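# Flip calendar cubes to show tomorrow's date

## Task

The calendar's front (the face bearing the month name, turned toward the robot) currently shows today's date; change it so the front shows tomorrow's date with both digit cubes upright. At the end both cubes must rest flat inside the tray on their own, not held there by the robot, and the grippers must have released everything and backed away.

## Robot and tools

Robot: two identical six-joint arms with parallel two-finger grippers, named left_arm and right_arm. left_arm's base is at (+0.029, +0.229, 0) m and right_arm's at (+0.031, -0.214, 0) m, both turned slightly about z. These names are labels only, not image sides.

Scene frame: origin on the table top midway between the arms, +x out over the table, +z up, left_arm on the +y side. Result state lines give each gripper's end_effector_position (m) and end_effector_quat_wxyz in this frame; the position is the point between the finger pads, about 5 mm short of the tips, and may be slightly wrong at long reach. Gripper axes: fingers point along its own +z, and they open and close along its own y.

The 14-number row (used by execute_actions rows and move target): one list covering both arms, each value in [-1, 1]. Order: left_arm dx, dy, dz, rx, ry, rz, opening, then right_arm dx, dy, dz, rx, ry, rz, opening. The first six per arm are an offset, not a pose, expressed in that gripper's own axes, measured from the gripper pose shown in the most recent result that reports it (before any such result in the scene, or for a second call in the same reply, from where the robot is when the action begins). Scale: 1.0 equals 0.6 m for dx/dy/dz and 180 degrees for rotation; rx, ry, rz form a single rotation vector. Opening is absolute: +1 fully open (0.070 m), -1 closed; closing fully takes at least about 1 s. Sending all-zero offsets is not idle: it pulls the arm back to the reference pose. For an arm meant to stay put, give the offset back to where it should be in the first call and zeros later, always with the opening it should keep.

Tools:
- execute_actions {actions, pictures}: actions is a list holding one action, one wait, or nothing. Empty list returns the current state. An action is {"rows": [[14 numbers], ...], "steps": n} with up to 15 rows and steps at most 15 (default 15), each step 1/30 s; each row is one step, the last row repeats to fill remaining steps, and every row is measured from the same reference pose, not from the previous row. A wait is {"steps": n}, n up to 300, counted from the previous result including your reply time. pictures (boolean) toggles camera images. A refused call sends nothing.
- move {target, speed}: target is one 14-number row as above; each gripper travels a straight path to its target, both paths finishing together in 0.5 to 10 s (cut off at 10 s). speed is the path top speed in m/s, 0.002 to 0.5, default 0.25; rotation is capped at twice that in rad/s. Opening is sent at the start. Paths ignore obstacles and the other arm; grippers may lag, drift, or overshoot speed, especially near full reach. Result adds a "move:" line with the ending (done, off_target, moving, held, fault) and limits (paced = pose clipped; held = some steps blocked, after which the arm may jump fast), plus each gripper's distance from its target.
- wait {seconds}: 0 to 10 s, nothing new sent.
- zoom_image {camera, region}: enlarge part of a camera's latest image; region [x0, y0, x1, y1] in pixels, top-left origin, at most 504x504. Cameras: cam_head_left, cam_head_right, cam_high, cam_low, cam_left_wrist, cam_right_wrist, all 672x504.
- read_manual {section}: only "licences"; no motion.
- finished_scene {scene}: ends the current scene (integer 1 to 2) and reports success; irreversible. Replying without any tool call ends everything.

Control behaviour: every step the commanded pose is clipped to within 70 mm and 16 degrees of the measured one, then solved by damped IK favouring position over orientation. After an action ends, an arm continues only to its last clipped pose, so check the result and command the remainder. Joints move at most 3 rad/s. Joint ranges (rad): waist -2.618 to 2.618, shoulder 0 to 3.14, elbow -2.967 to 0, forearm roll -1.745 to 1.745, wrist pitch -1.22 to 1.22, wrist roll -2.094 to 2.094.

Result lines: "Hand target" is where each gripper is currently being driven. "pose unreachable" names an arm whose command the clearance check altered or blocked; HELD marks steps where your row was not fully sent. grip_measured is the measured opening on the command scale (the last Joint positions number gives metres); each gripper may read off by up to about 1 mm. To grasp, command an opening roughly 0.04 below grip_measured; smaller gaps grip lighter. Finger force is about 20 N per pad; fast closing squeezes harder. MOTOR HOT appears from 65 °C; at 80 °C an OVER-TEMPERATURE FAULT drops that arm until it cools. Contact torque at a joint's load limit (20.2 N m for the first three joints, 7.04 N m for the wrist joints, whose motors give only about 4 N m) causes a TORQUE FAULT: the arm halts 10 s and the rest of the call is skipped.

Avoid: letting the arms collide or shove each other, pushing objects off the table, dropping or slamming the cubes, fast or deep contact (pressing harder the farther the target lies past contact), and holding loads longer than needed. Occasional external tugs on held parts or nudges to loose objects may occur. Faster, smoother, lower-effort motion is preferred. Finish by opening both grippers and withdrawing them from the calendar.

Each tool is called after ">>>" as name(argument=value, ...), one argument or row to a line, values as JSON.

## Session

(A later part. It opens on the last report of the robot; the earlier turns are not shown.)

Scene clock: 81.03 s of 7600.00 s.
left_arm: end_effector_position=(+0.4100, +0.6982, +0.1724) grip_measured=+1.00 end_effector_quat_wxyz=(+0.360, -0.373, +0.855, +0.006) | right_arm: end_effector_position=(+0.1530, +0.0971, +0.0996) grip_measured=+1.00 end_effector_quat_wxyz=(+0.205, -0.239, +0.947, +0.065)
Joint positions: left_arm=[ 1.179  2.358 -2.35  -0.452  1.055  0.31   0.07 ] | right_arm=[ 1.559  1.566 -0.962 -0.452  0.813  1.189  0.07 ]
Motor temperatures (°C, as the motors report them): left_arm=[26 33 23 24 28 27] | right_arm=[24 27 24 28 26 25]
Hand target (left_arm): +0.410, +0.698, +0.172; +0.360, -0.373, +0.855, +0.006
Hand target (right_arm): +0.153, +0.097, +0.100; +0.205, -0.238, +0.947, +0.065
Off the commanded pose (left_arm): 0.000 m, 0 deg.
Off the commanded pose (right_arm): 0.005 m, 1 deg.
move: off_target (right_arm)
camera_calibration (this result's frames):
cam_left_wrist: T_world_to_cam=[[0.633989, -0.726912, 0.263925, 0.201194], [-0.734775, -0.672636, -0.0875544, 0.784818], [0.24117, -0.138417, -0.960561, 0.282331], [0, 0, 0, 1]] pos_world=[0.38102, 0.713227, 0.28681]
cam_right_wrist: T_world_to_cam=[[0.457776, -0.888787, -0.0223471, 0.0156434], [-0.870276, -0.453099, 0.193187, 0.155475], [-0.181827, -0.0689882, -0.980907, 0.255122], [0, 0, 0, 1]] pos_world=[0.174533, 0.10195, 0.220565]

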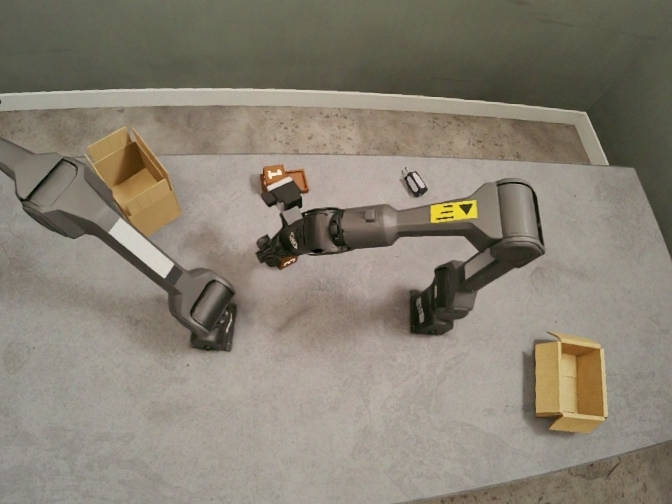

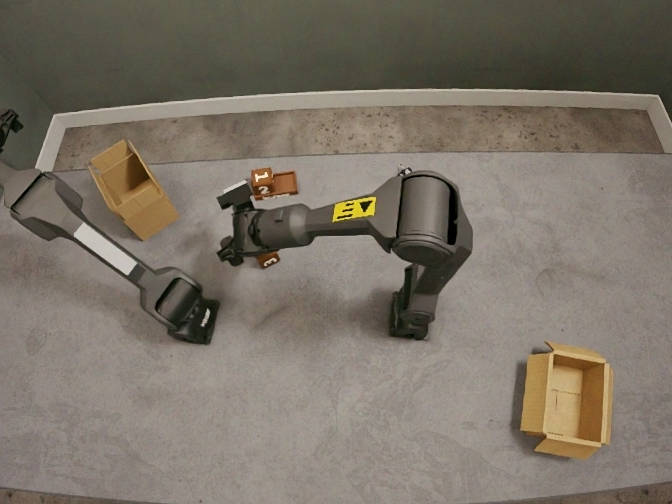

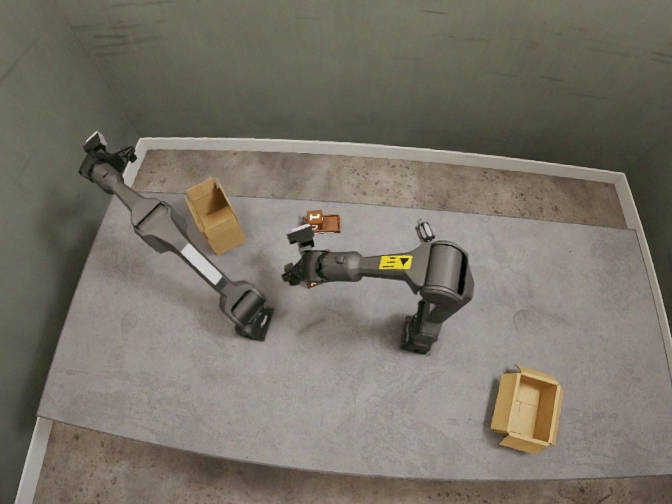

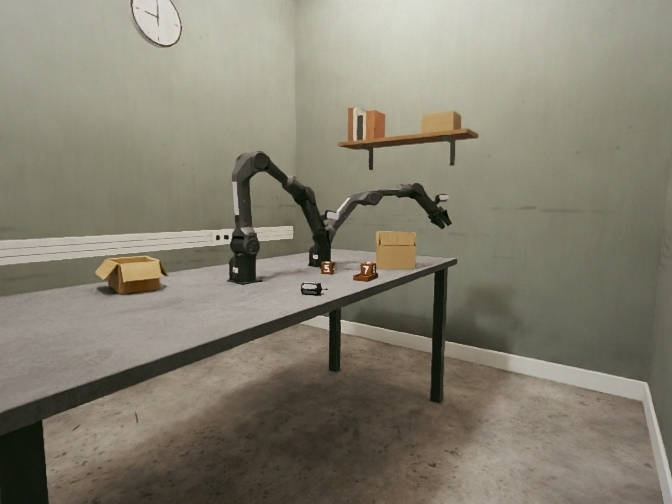

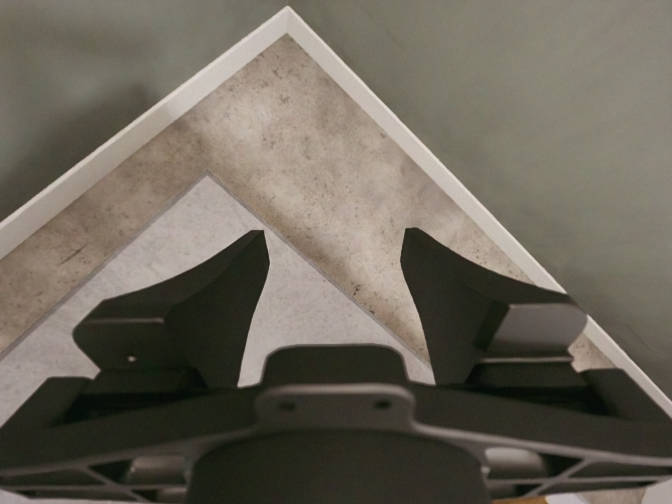

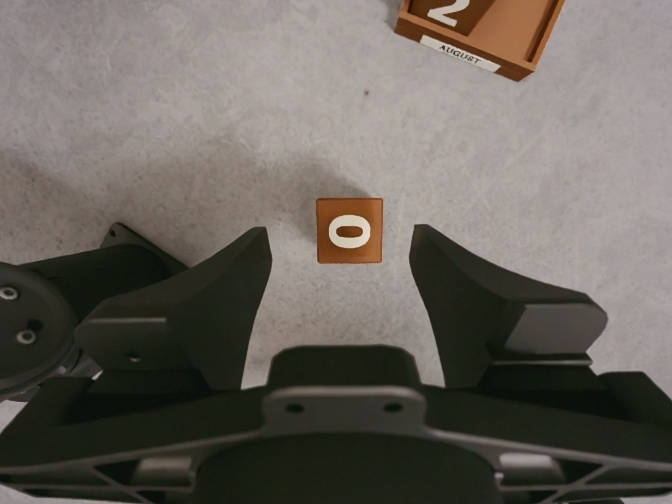

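>>> move(
  target=[0,0,0,0,0,0,1,0.056,-0.012,0.108,0.008,-0.021,0.003,1],
  speed=0.1,
)

>>> move(
  target=[0,0,0,0,0,0,1,0,0,0,0,0,0,0.22],
)

>>> move(
  target=[0,0,0,0,0,0,1,-0.064,0,-0.117,0,0,0,0.22],
)

Scene clock: 84.53 s of 7600.00 s.
left_arm: end_effector_position=(+0.4100, +0.6982, +0.1724) grip_measured=+1.00 end_effector_quat_wxyz=(+0.360, -0.373, +0.855, +0.006) | right_arm: end_effector_position=(+0.1517, +0.0897, +0.0255) grip_measured=+1.00 end_effector_quat_wxyz=(+0.236, -0.230, +0.942, +0.062)
Joint positions: left_arm=[ 1.179  2.358 -2.35  -0.452  1.055  0.31   0.07 ] | right_arm=[ 1.609  1.706 -0.753 -0.818  0.562  1.654  0.07 ]
Motor temperatures (°C, as the motors report them): left_arm=[26 34 23 24 28 27] | right_arm=[24 27 24 28 26 25]
Hand target (left_arm): +0.410, +0.698, +0.172; +0.360, -0.373, +0.855, +0.006
Hand target (right_arm): +0.152, +0.090, +0.026; +0.236, -0.230, +0.942, +0.062
Off the commanded pose (left_arm): 0.000 m, 0 deg.
Off the commanded pose (right_arm): 0.002 m, 0 deg.
move: done
camera_calibration (this result's frames):
cam_left_wrist: T_world_to_cam=[[0.633989, -0.726912, 0.263926, 0.201194], [-0.734776, -0.672636, -0.0875544, 0.784818], [0.24117, -0.138418, -0.960561, 0.282331], [0, 0, 0, 1]] pos_world=[0.38102, 0.713227, 0.28681]
cam_right_wrist: T_world_to_cam=[[0.442317, -0.896834, -0.00670464, 0.0106786], [-0.888513, -0.439206, 0.132829, 0.168311], [-0.122071, -0.0527955, -0.991116, 0.17146], [0, 0, 0, 1]] pos_world=[0.165753, 0.0925525, 0.147652]

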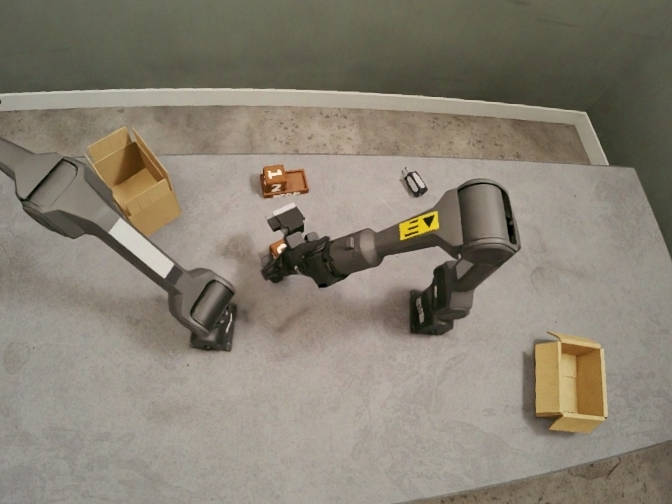

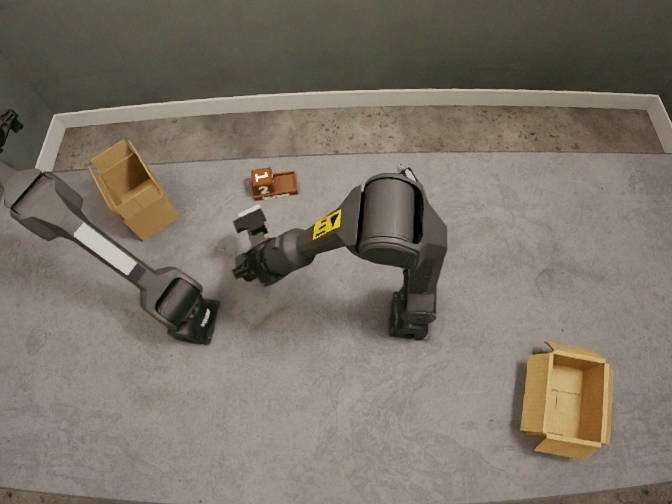

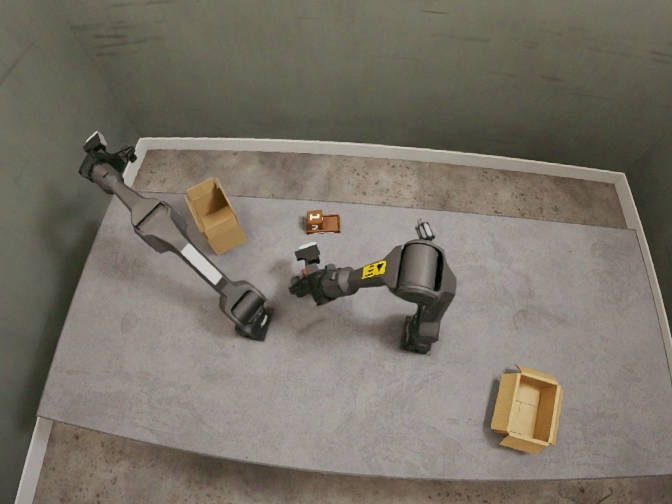

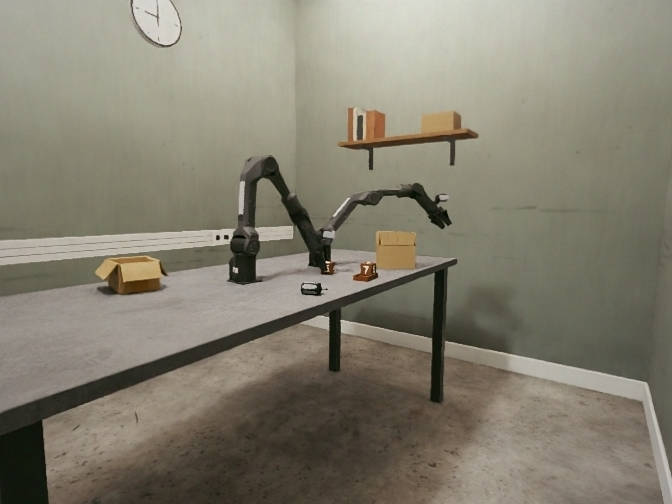

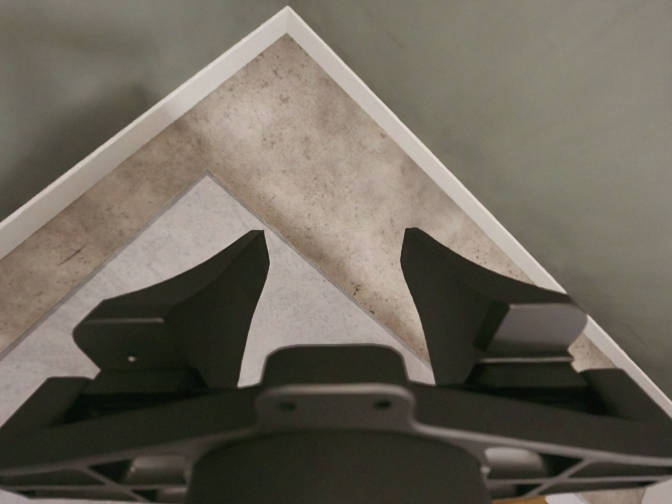

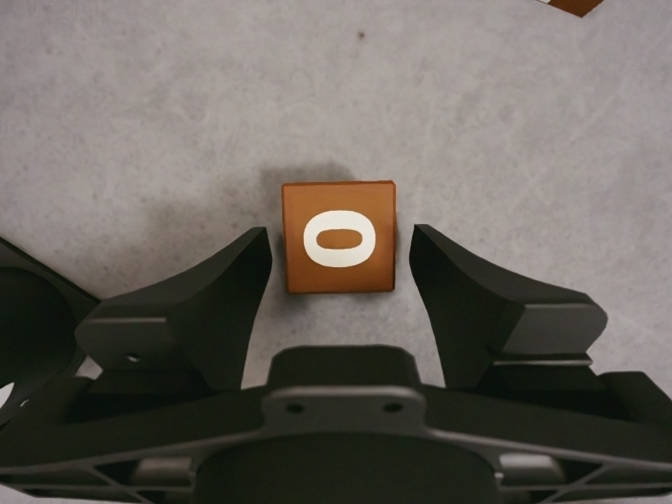

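Scene clock: 85.13 s of 7600.00 s.
left_arm: end_effector_position=(+0.4100, +0.6982, +0.1724) grip_measured=+1.00 end_effector_quat_wxyz=(+0.360, -0.373, +0.855, +0.006) | right_arm: end_effector_position=(+0.1516, +0.0897, +0.0255) grip_measured=+0.29 end_effector_quat_wxyz=(+0.236, -0.230, +0.942, +0.062)
Joint positions: left_arm=[ 1.179  2.358 -2.35  -0.452  1.055  0.31   0.07 ] | right_arm=[ 1.609  1.706 -0.753 -0.818  0.562  1.654  0.045]
Motor temperatures (°C, as the motors report them): left_arm=[26 34 23 24 28 27] | right_arm=[24 27 24 28 26 25]
Hand target (left_arm): +0.410, +0.698, +0.172; +0.360, -0.373, +0.855, +0.006
Hand target (right_arm): +0.152, +0.090, +0.026; +0.236, -0.230, +0.942, +0.062
Off the commanded pose (left_arm): 0.000 m, 0 deg.
Off the commanded pose (right_arm): 0.000 m, 0 deg.
move: done
camera_calibration (this result's frames):
cam_left_wrist: T_world_to_cam=[[0.633989, -0.726912, 0.263925, 0.201194], [-0.734775, -0.672636, -0.0875544, 0.784818], [0.24117, -0.138417, -0.960561, 0.282331], [0, 0, 0, 1]] pos_world=[0.38102, 0.713227, 0.28681]
cam_right_wrist: T_world_to_cam=[[0.442383, -0.896802, -0.00660136, 0.0106633], [-0.88848, -0.439256, 0.132881, 0.168301], [-0.122068, -0.0529192, -0.99111, 0.171438], [0, 0, 0, 1]] pos_world=[0.165742, 0.0925624, 0.147621]

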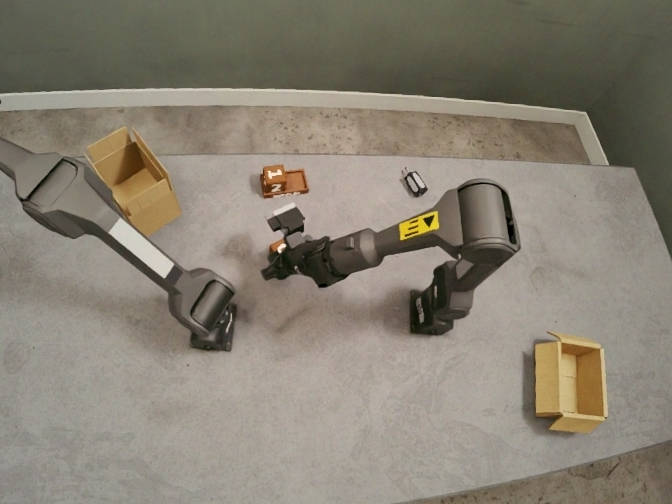

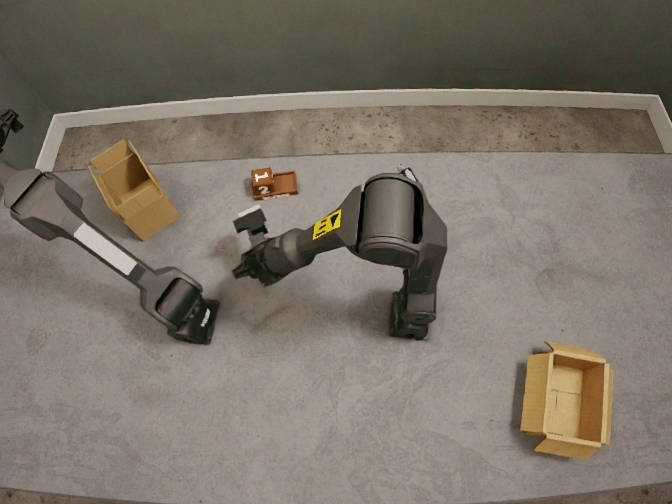

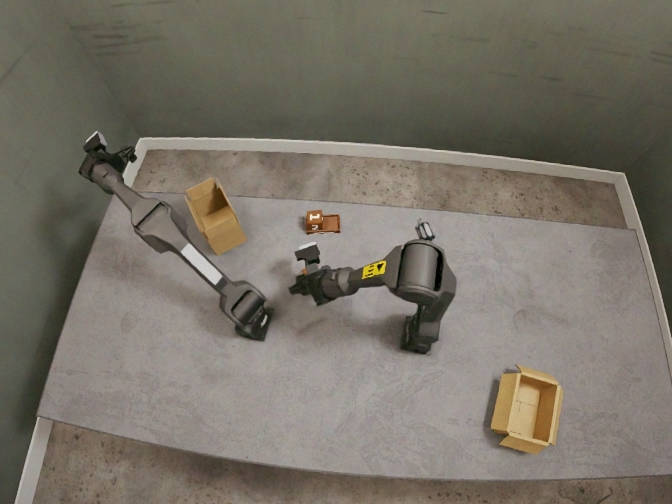

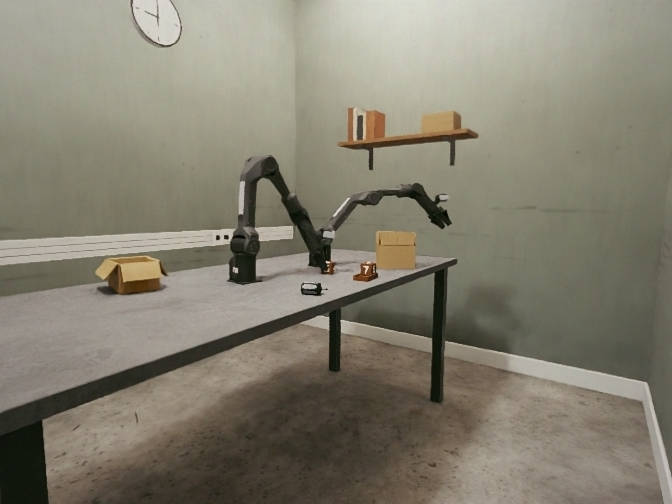

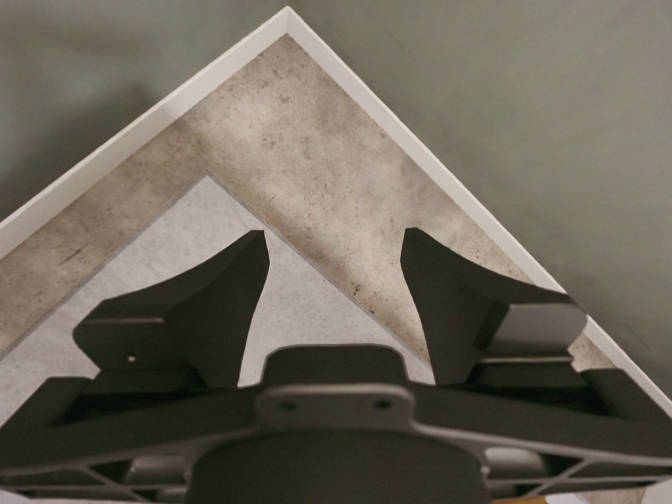

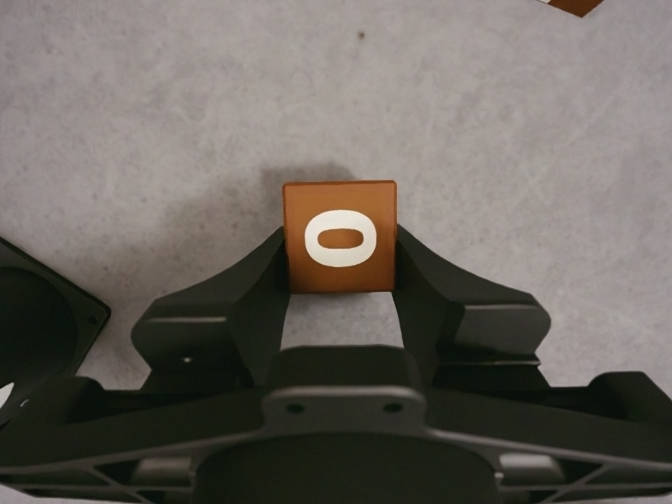

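Scene clock: 85.93 s of 7600.00 s.
left_arm: end_effector_position=(+0.4100, +0.6982, +0.1724) grip_measured=+1.00 end_effector_quat_wxyz=(+0.360, -0.373, +0.855, +0.006) | right_arm: end_effector_position=(+0.1525, +0.0910, +0.1072) grip_measured=+0.29 end_effector_quat_wxyz=(+0.238, -0.230, +0.941, +0.063)
Joint positions: left_arm=[ 1.179  2.358 -2.35  -0.452  1.055  0.31   0.07 ] | right_arm=[ 1.609  1.531 -0.928 -0.557  0.834  1.315  0.045]
Motor temperatures (°C, as the motors report them): left_arm=[26 34 23 24 28 27] | right_arm=[24 27 24 28 26 25]
Hand target (left_arm): +0.410, +0.698, +0.172; +0.360, -0.373, +0.855, +0.006
Hand target (right_arm): +0.153, +0.091, +0.106; +0.238, -0.230, +0.942, +0.062
Off the commanded pose (left_arm): 0.000 m, 0 deg.
Off the commanded pose (right_arm): 0.002 m, 0 deg.
move: done
camera_calibration (this result's frames):
cam_left_wrist: T_world_to_cam=[[0.633989, -0.726912, 0.263926, 0.201194], [-0.734776, -0.672636, -0.0875542, 0.784818], [0.24117, -0.138418, -0.960561, 0.282331], [0, 0, 0, 1]] pos_world=[0.38102, 0.713227, 0.28681]
cam_right_wrist: T_world_to_cam=[[0.442062, -0.896944, -0.00852865, 0.0123486], [-0.889102, -0.439415, 0.128109, 0.15939], [-0.118655, -0.0490494, -0.991723, 0.251802], [0, 0, 0, 1]] pos_world=[0.166132, 0.0934648, 0.229404]

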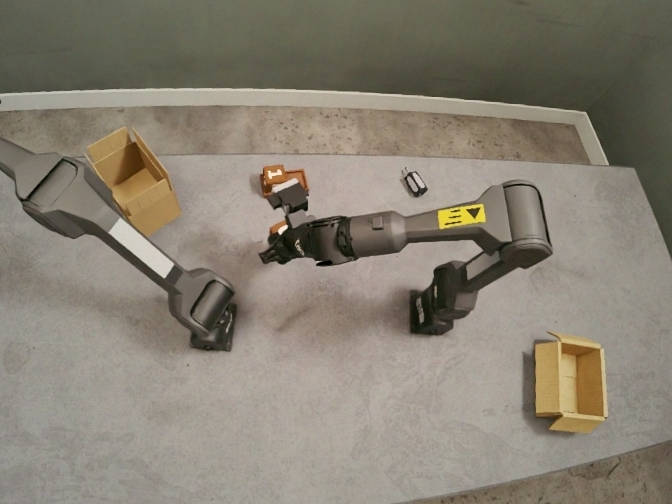

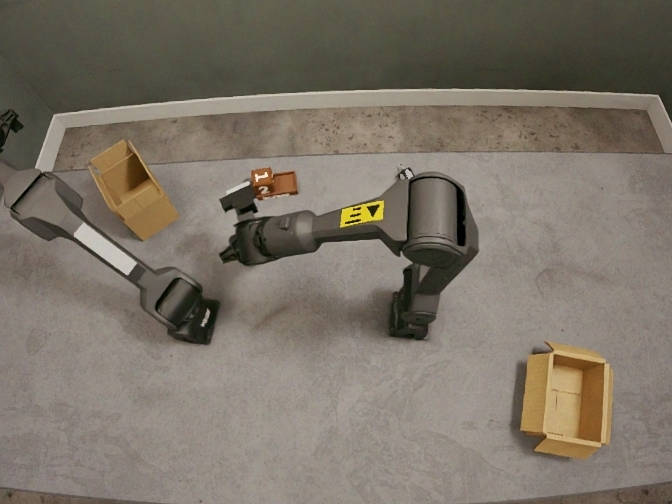

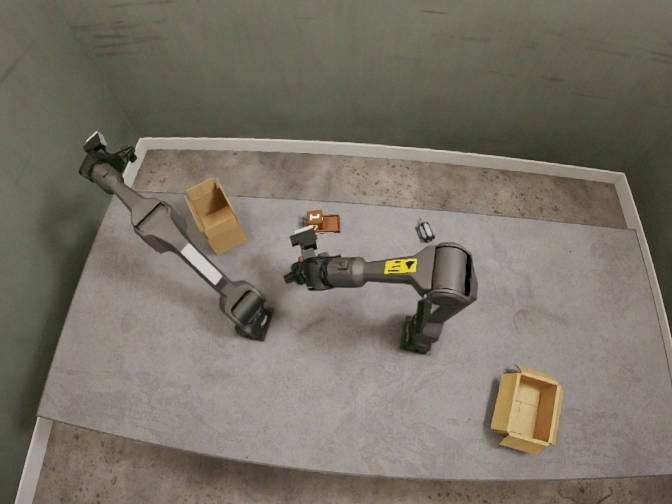

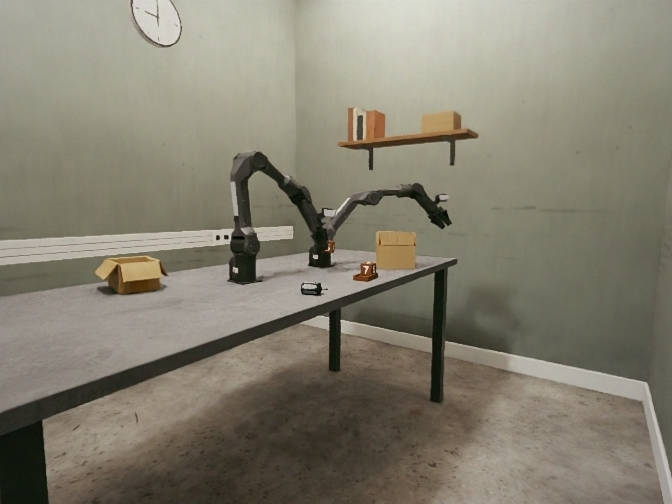

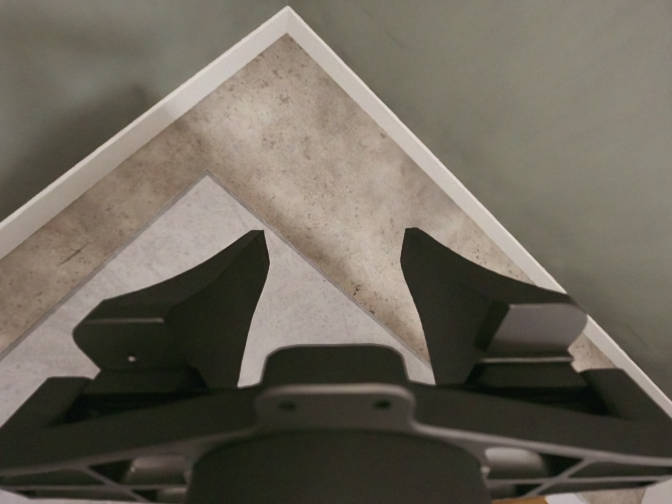

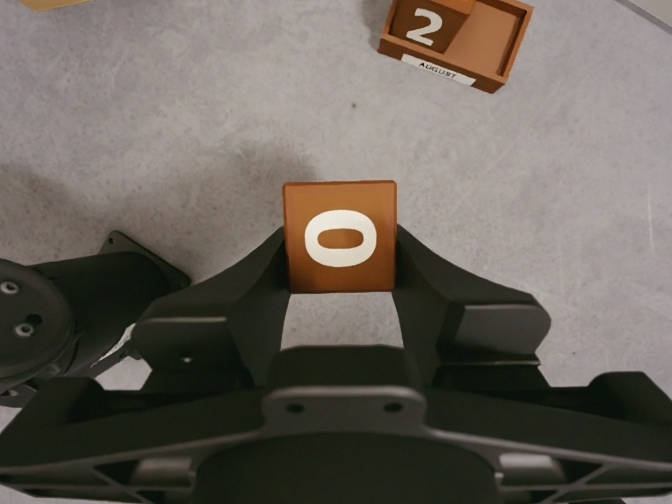

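>>> move(
  target=[0,0,0,0,0,0,1,-0.21,-0.217,0.135,-0.189,0.003,-0.349,0.22],
  speed=0.3,
)

>>> move(
  target=[0,0,0,0,0,0,1,0.028,0,0.051,0,0,0,0.22],
  speed=0.08,
)

Scene clock: 90.80 s of 7600.00 s.
left_arm: end_effector_position=(+0.4100, +0.6982, +0.1724) grip_measured=+1.00 end_effector_quat_wxyz=(+0.360, -0.373, +0.855, +0.006) | right_arm: end_effector_position=(+0.3503, +0.0417, +0.0954) grip_measured=+0.29 end_effector_quat_wxyz=(-0.156, +0.736, -0.634, -0.178)
Joint positions: left_arm=[ 1.179  2.358 -2.35  -0.452  1.055  0.31   0.07 ] | right_arm=[ 0.585  1.911 -1.397  0.528  1.059 -1.527  0.045]
Motor temperatures (°C, as the motors report them): left_arm=[26 34 23 24 28 27] | right_arm=[24 27 24 28 26 25]
Hand target (left_arm): +0.410, +0.698, +0.172; +0.360, -0.373, +0.855, +0.006
Hand target (right_arm): +0.350, +0.042, +0.096; -0.156, +0.737, -0.634, -0.177
Off the commanded pose (left_arm): 0.000 m, 0 deg.
Off the commanded pose (right_arm): 0.006 m, 2 deg.
move: off_target (right_arm)
camera_calibration (this result's frames):
cam_left_wrist: T_world_to_cam=[[0.633989, -0.726912, 0.263926, 0.201194], [-0.734775, -0.672636, -0.0875543, 0.784818], [0.24117, -0.138418, -0.960561, 0.282331], [0, 0, 0, 1]] pos_world=[0.38102, 0.713227, 0.28681]
cam_right_wrist: T_world_to_cam=[[0.992347, 0.123367, 0.00537514, -0.356104], [0.121195, -0.981371, 0.149071, -0.0181893], [0.0236655, -0.147279, -0.988812, 0.21506], [0, 0, 0, 1]] pos_world=[0.350494, 0.057755, 0.217279]

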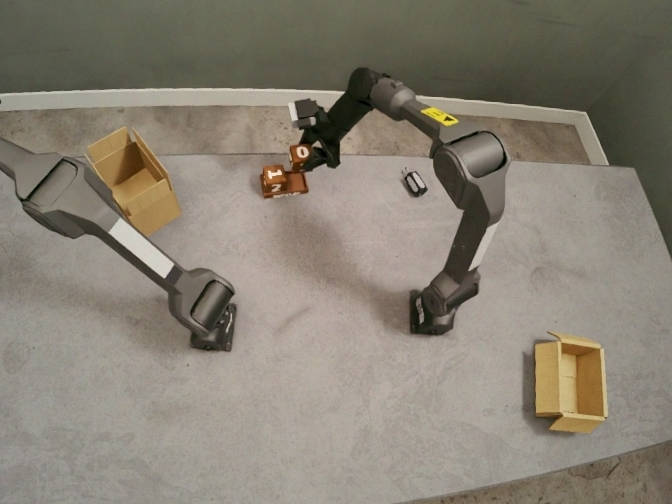

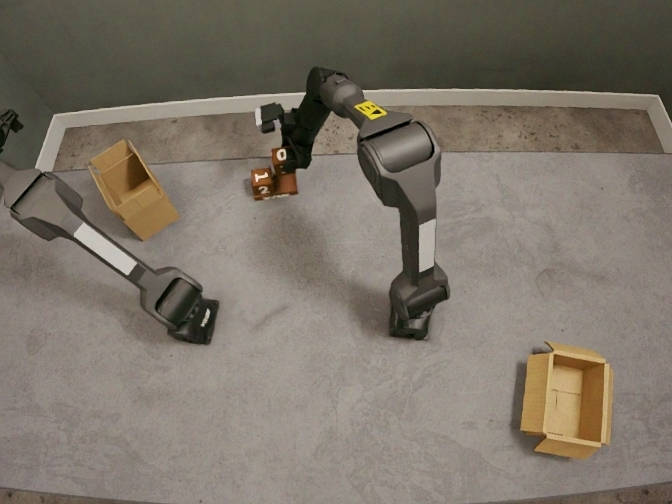

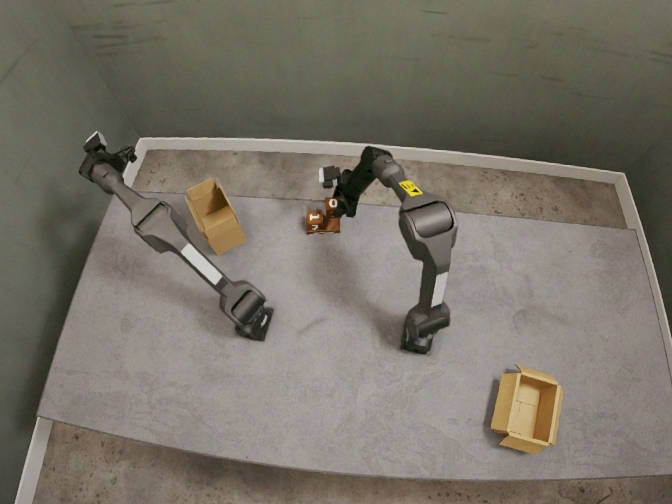

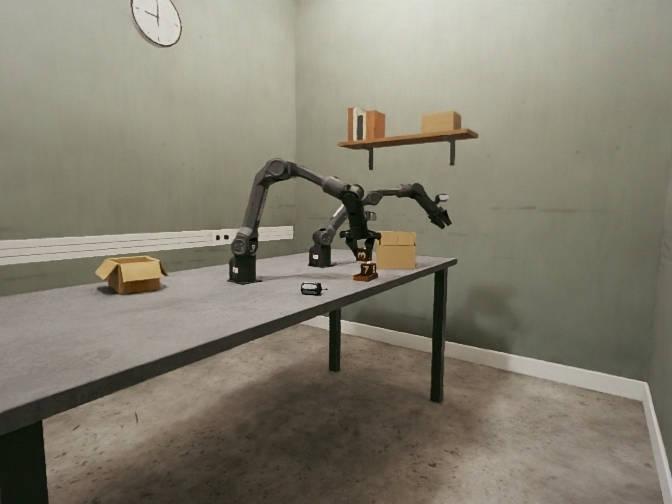

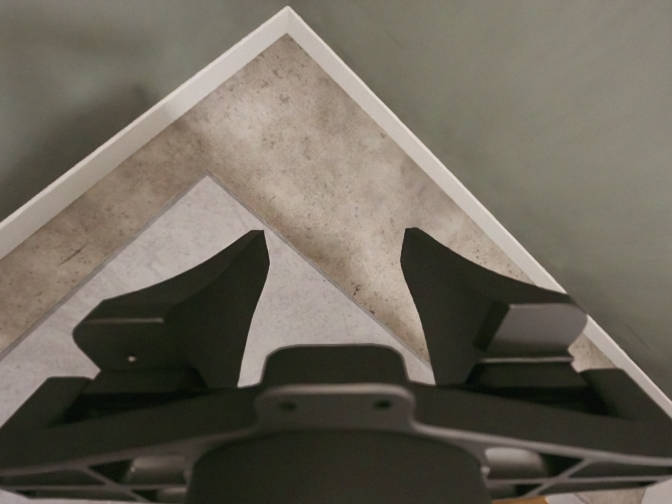

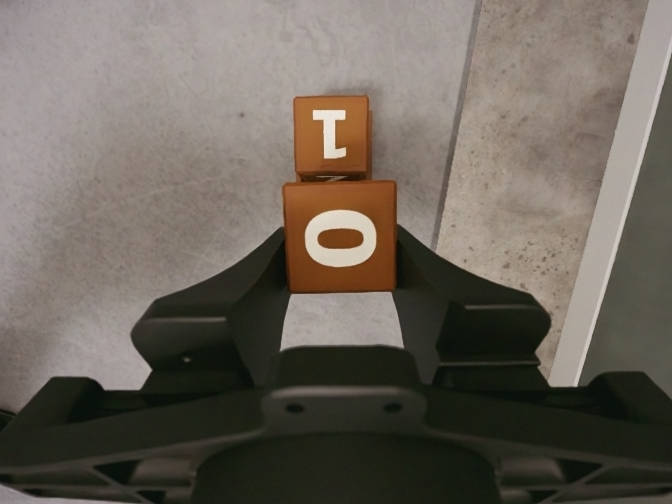

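Scene clock: 91.53 s of 7600.00 s.
left_arm: end_effector_position=(+0.4100, +0.6982, +0.1724) grip_measured=+1.00 end_effector_quat_wxyz=(+0.360, -0.373, +0.855, +0.006) | right_arm: end_effector_position=(+0.3500, +0.0406, +0.0593) grip_measured=+0.29 end_effector_quat_wxyz=(-0.154, +0.736, -0.635, -0.178)
Joint positions: left_arm=[ 1.179  2.358 -2.35  -0.452  1.055  0.31   0.07 ] | right_arm=[ 0.583  1.96  -1.32   0.568  0.954 -1.605  0.045]
Motor temperatures (°C, as the motors report them): left_arm=[26 34 23 24 28 27] | right_arm=[24 27 24 28 26 25]
Hand target (left_arm): +0.410, +0.698, +0.172; +0.360, -0.373, +0.855, +0.006
Hand target (right_arm): +0.350, +0.041, +0.060; -0.155, +0.736, -0.634, -0.177
Off the commanded pose (left_arm): 0.000 m, 0 deg.
Off the commanded pose (right_arm): 0.001 m, 0 deg.
move: done
camera_calibration (this result's frames):
cam_left_wrist: T_world_to_cam=[[0.633989, -0.726912, 0.263926, 0.201194], [-0.734775, -0.672636, -0.0875543, 0.784818], [0.24117, -0.138418, -0.960561, 0.282331], [0, 0, 0, 1]] pos_world=[0.38102, 0.713227, 0.28681]
cam_right_wrist: T_world_to_cam=[[0.992321, 0.123652, 0.00308828, -0.35531], [0.121784, -0.981088, 0.150446, -0.0141587], [0.0216329, -0.148915, -0.988613, 0.17999], [0, 0, 0, 1]] pos_world=[0.350413, 0.0568471, 0.181168]

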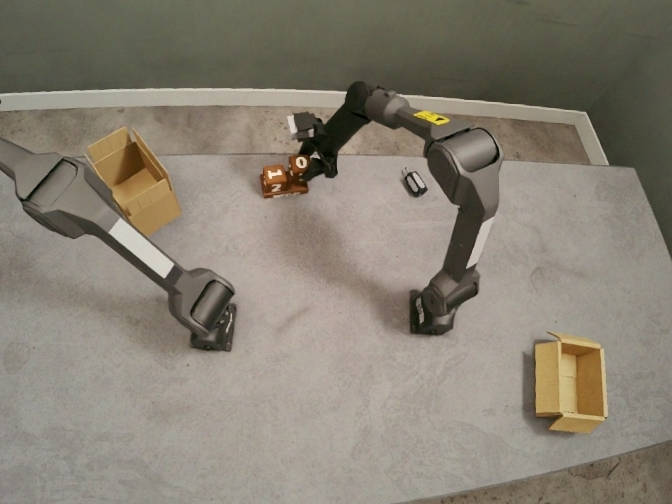

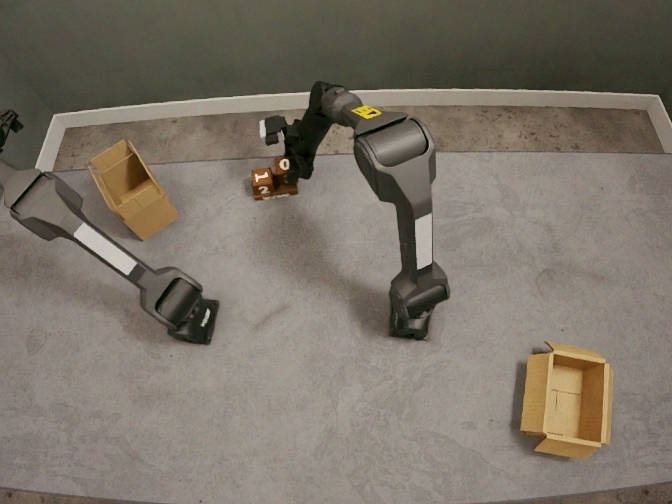

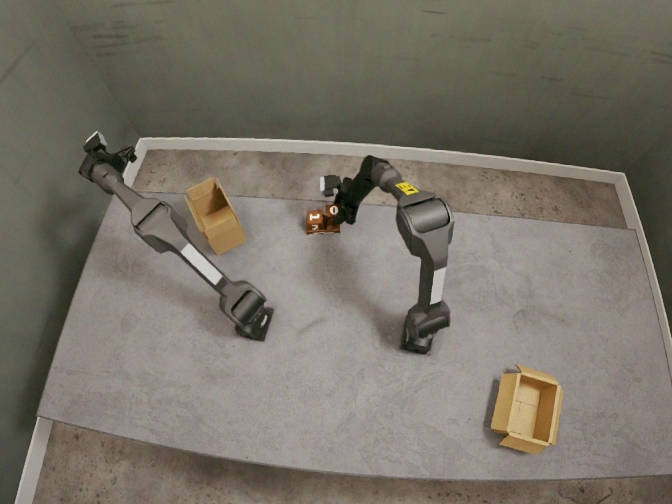

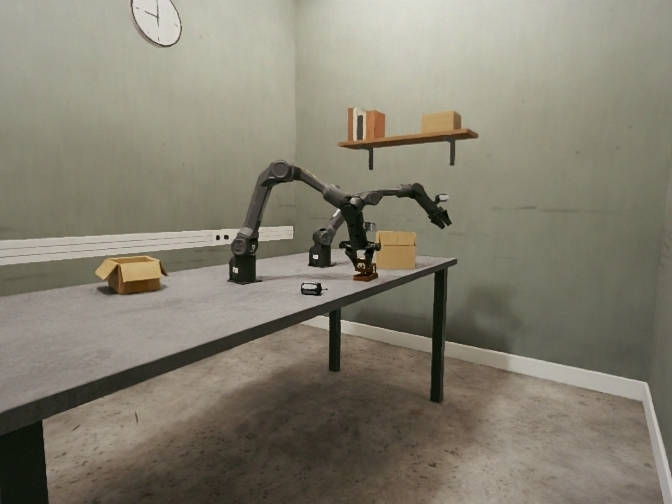

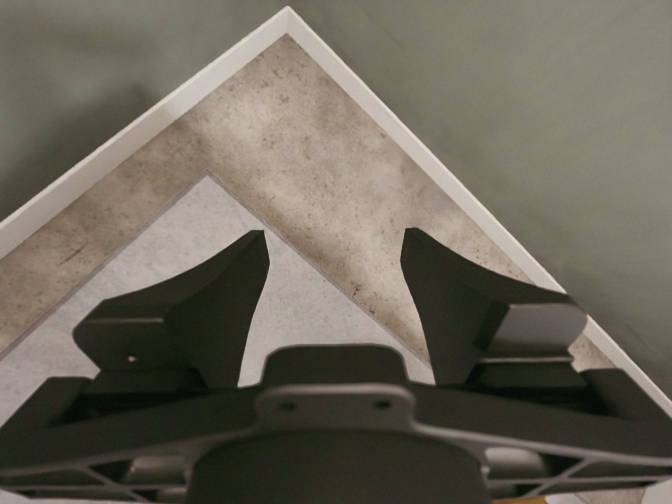

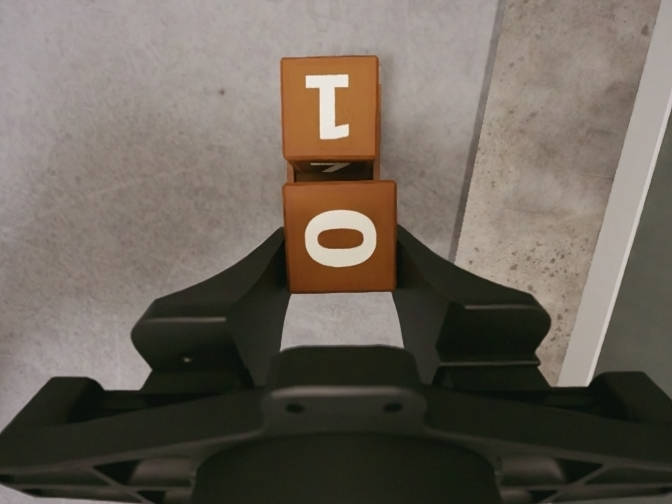

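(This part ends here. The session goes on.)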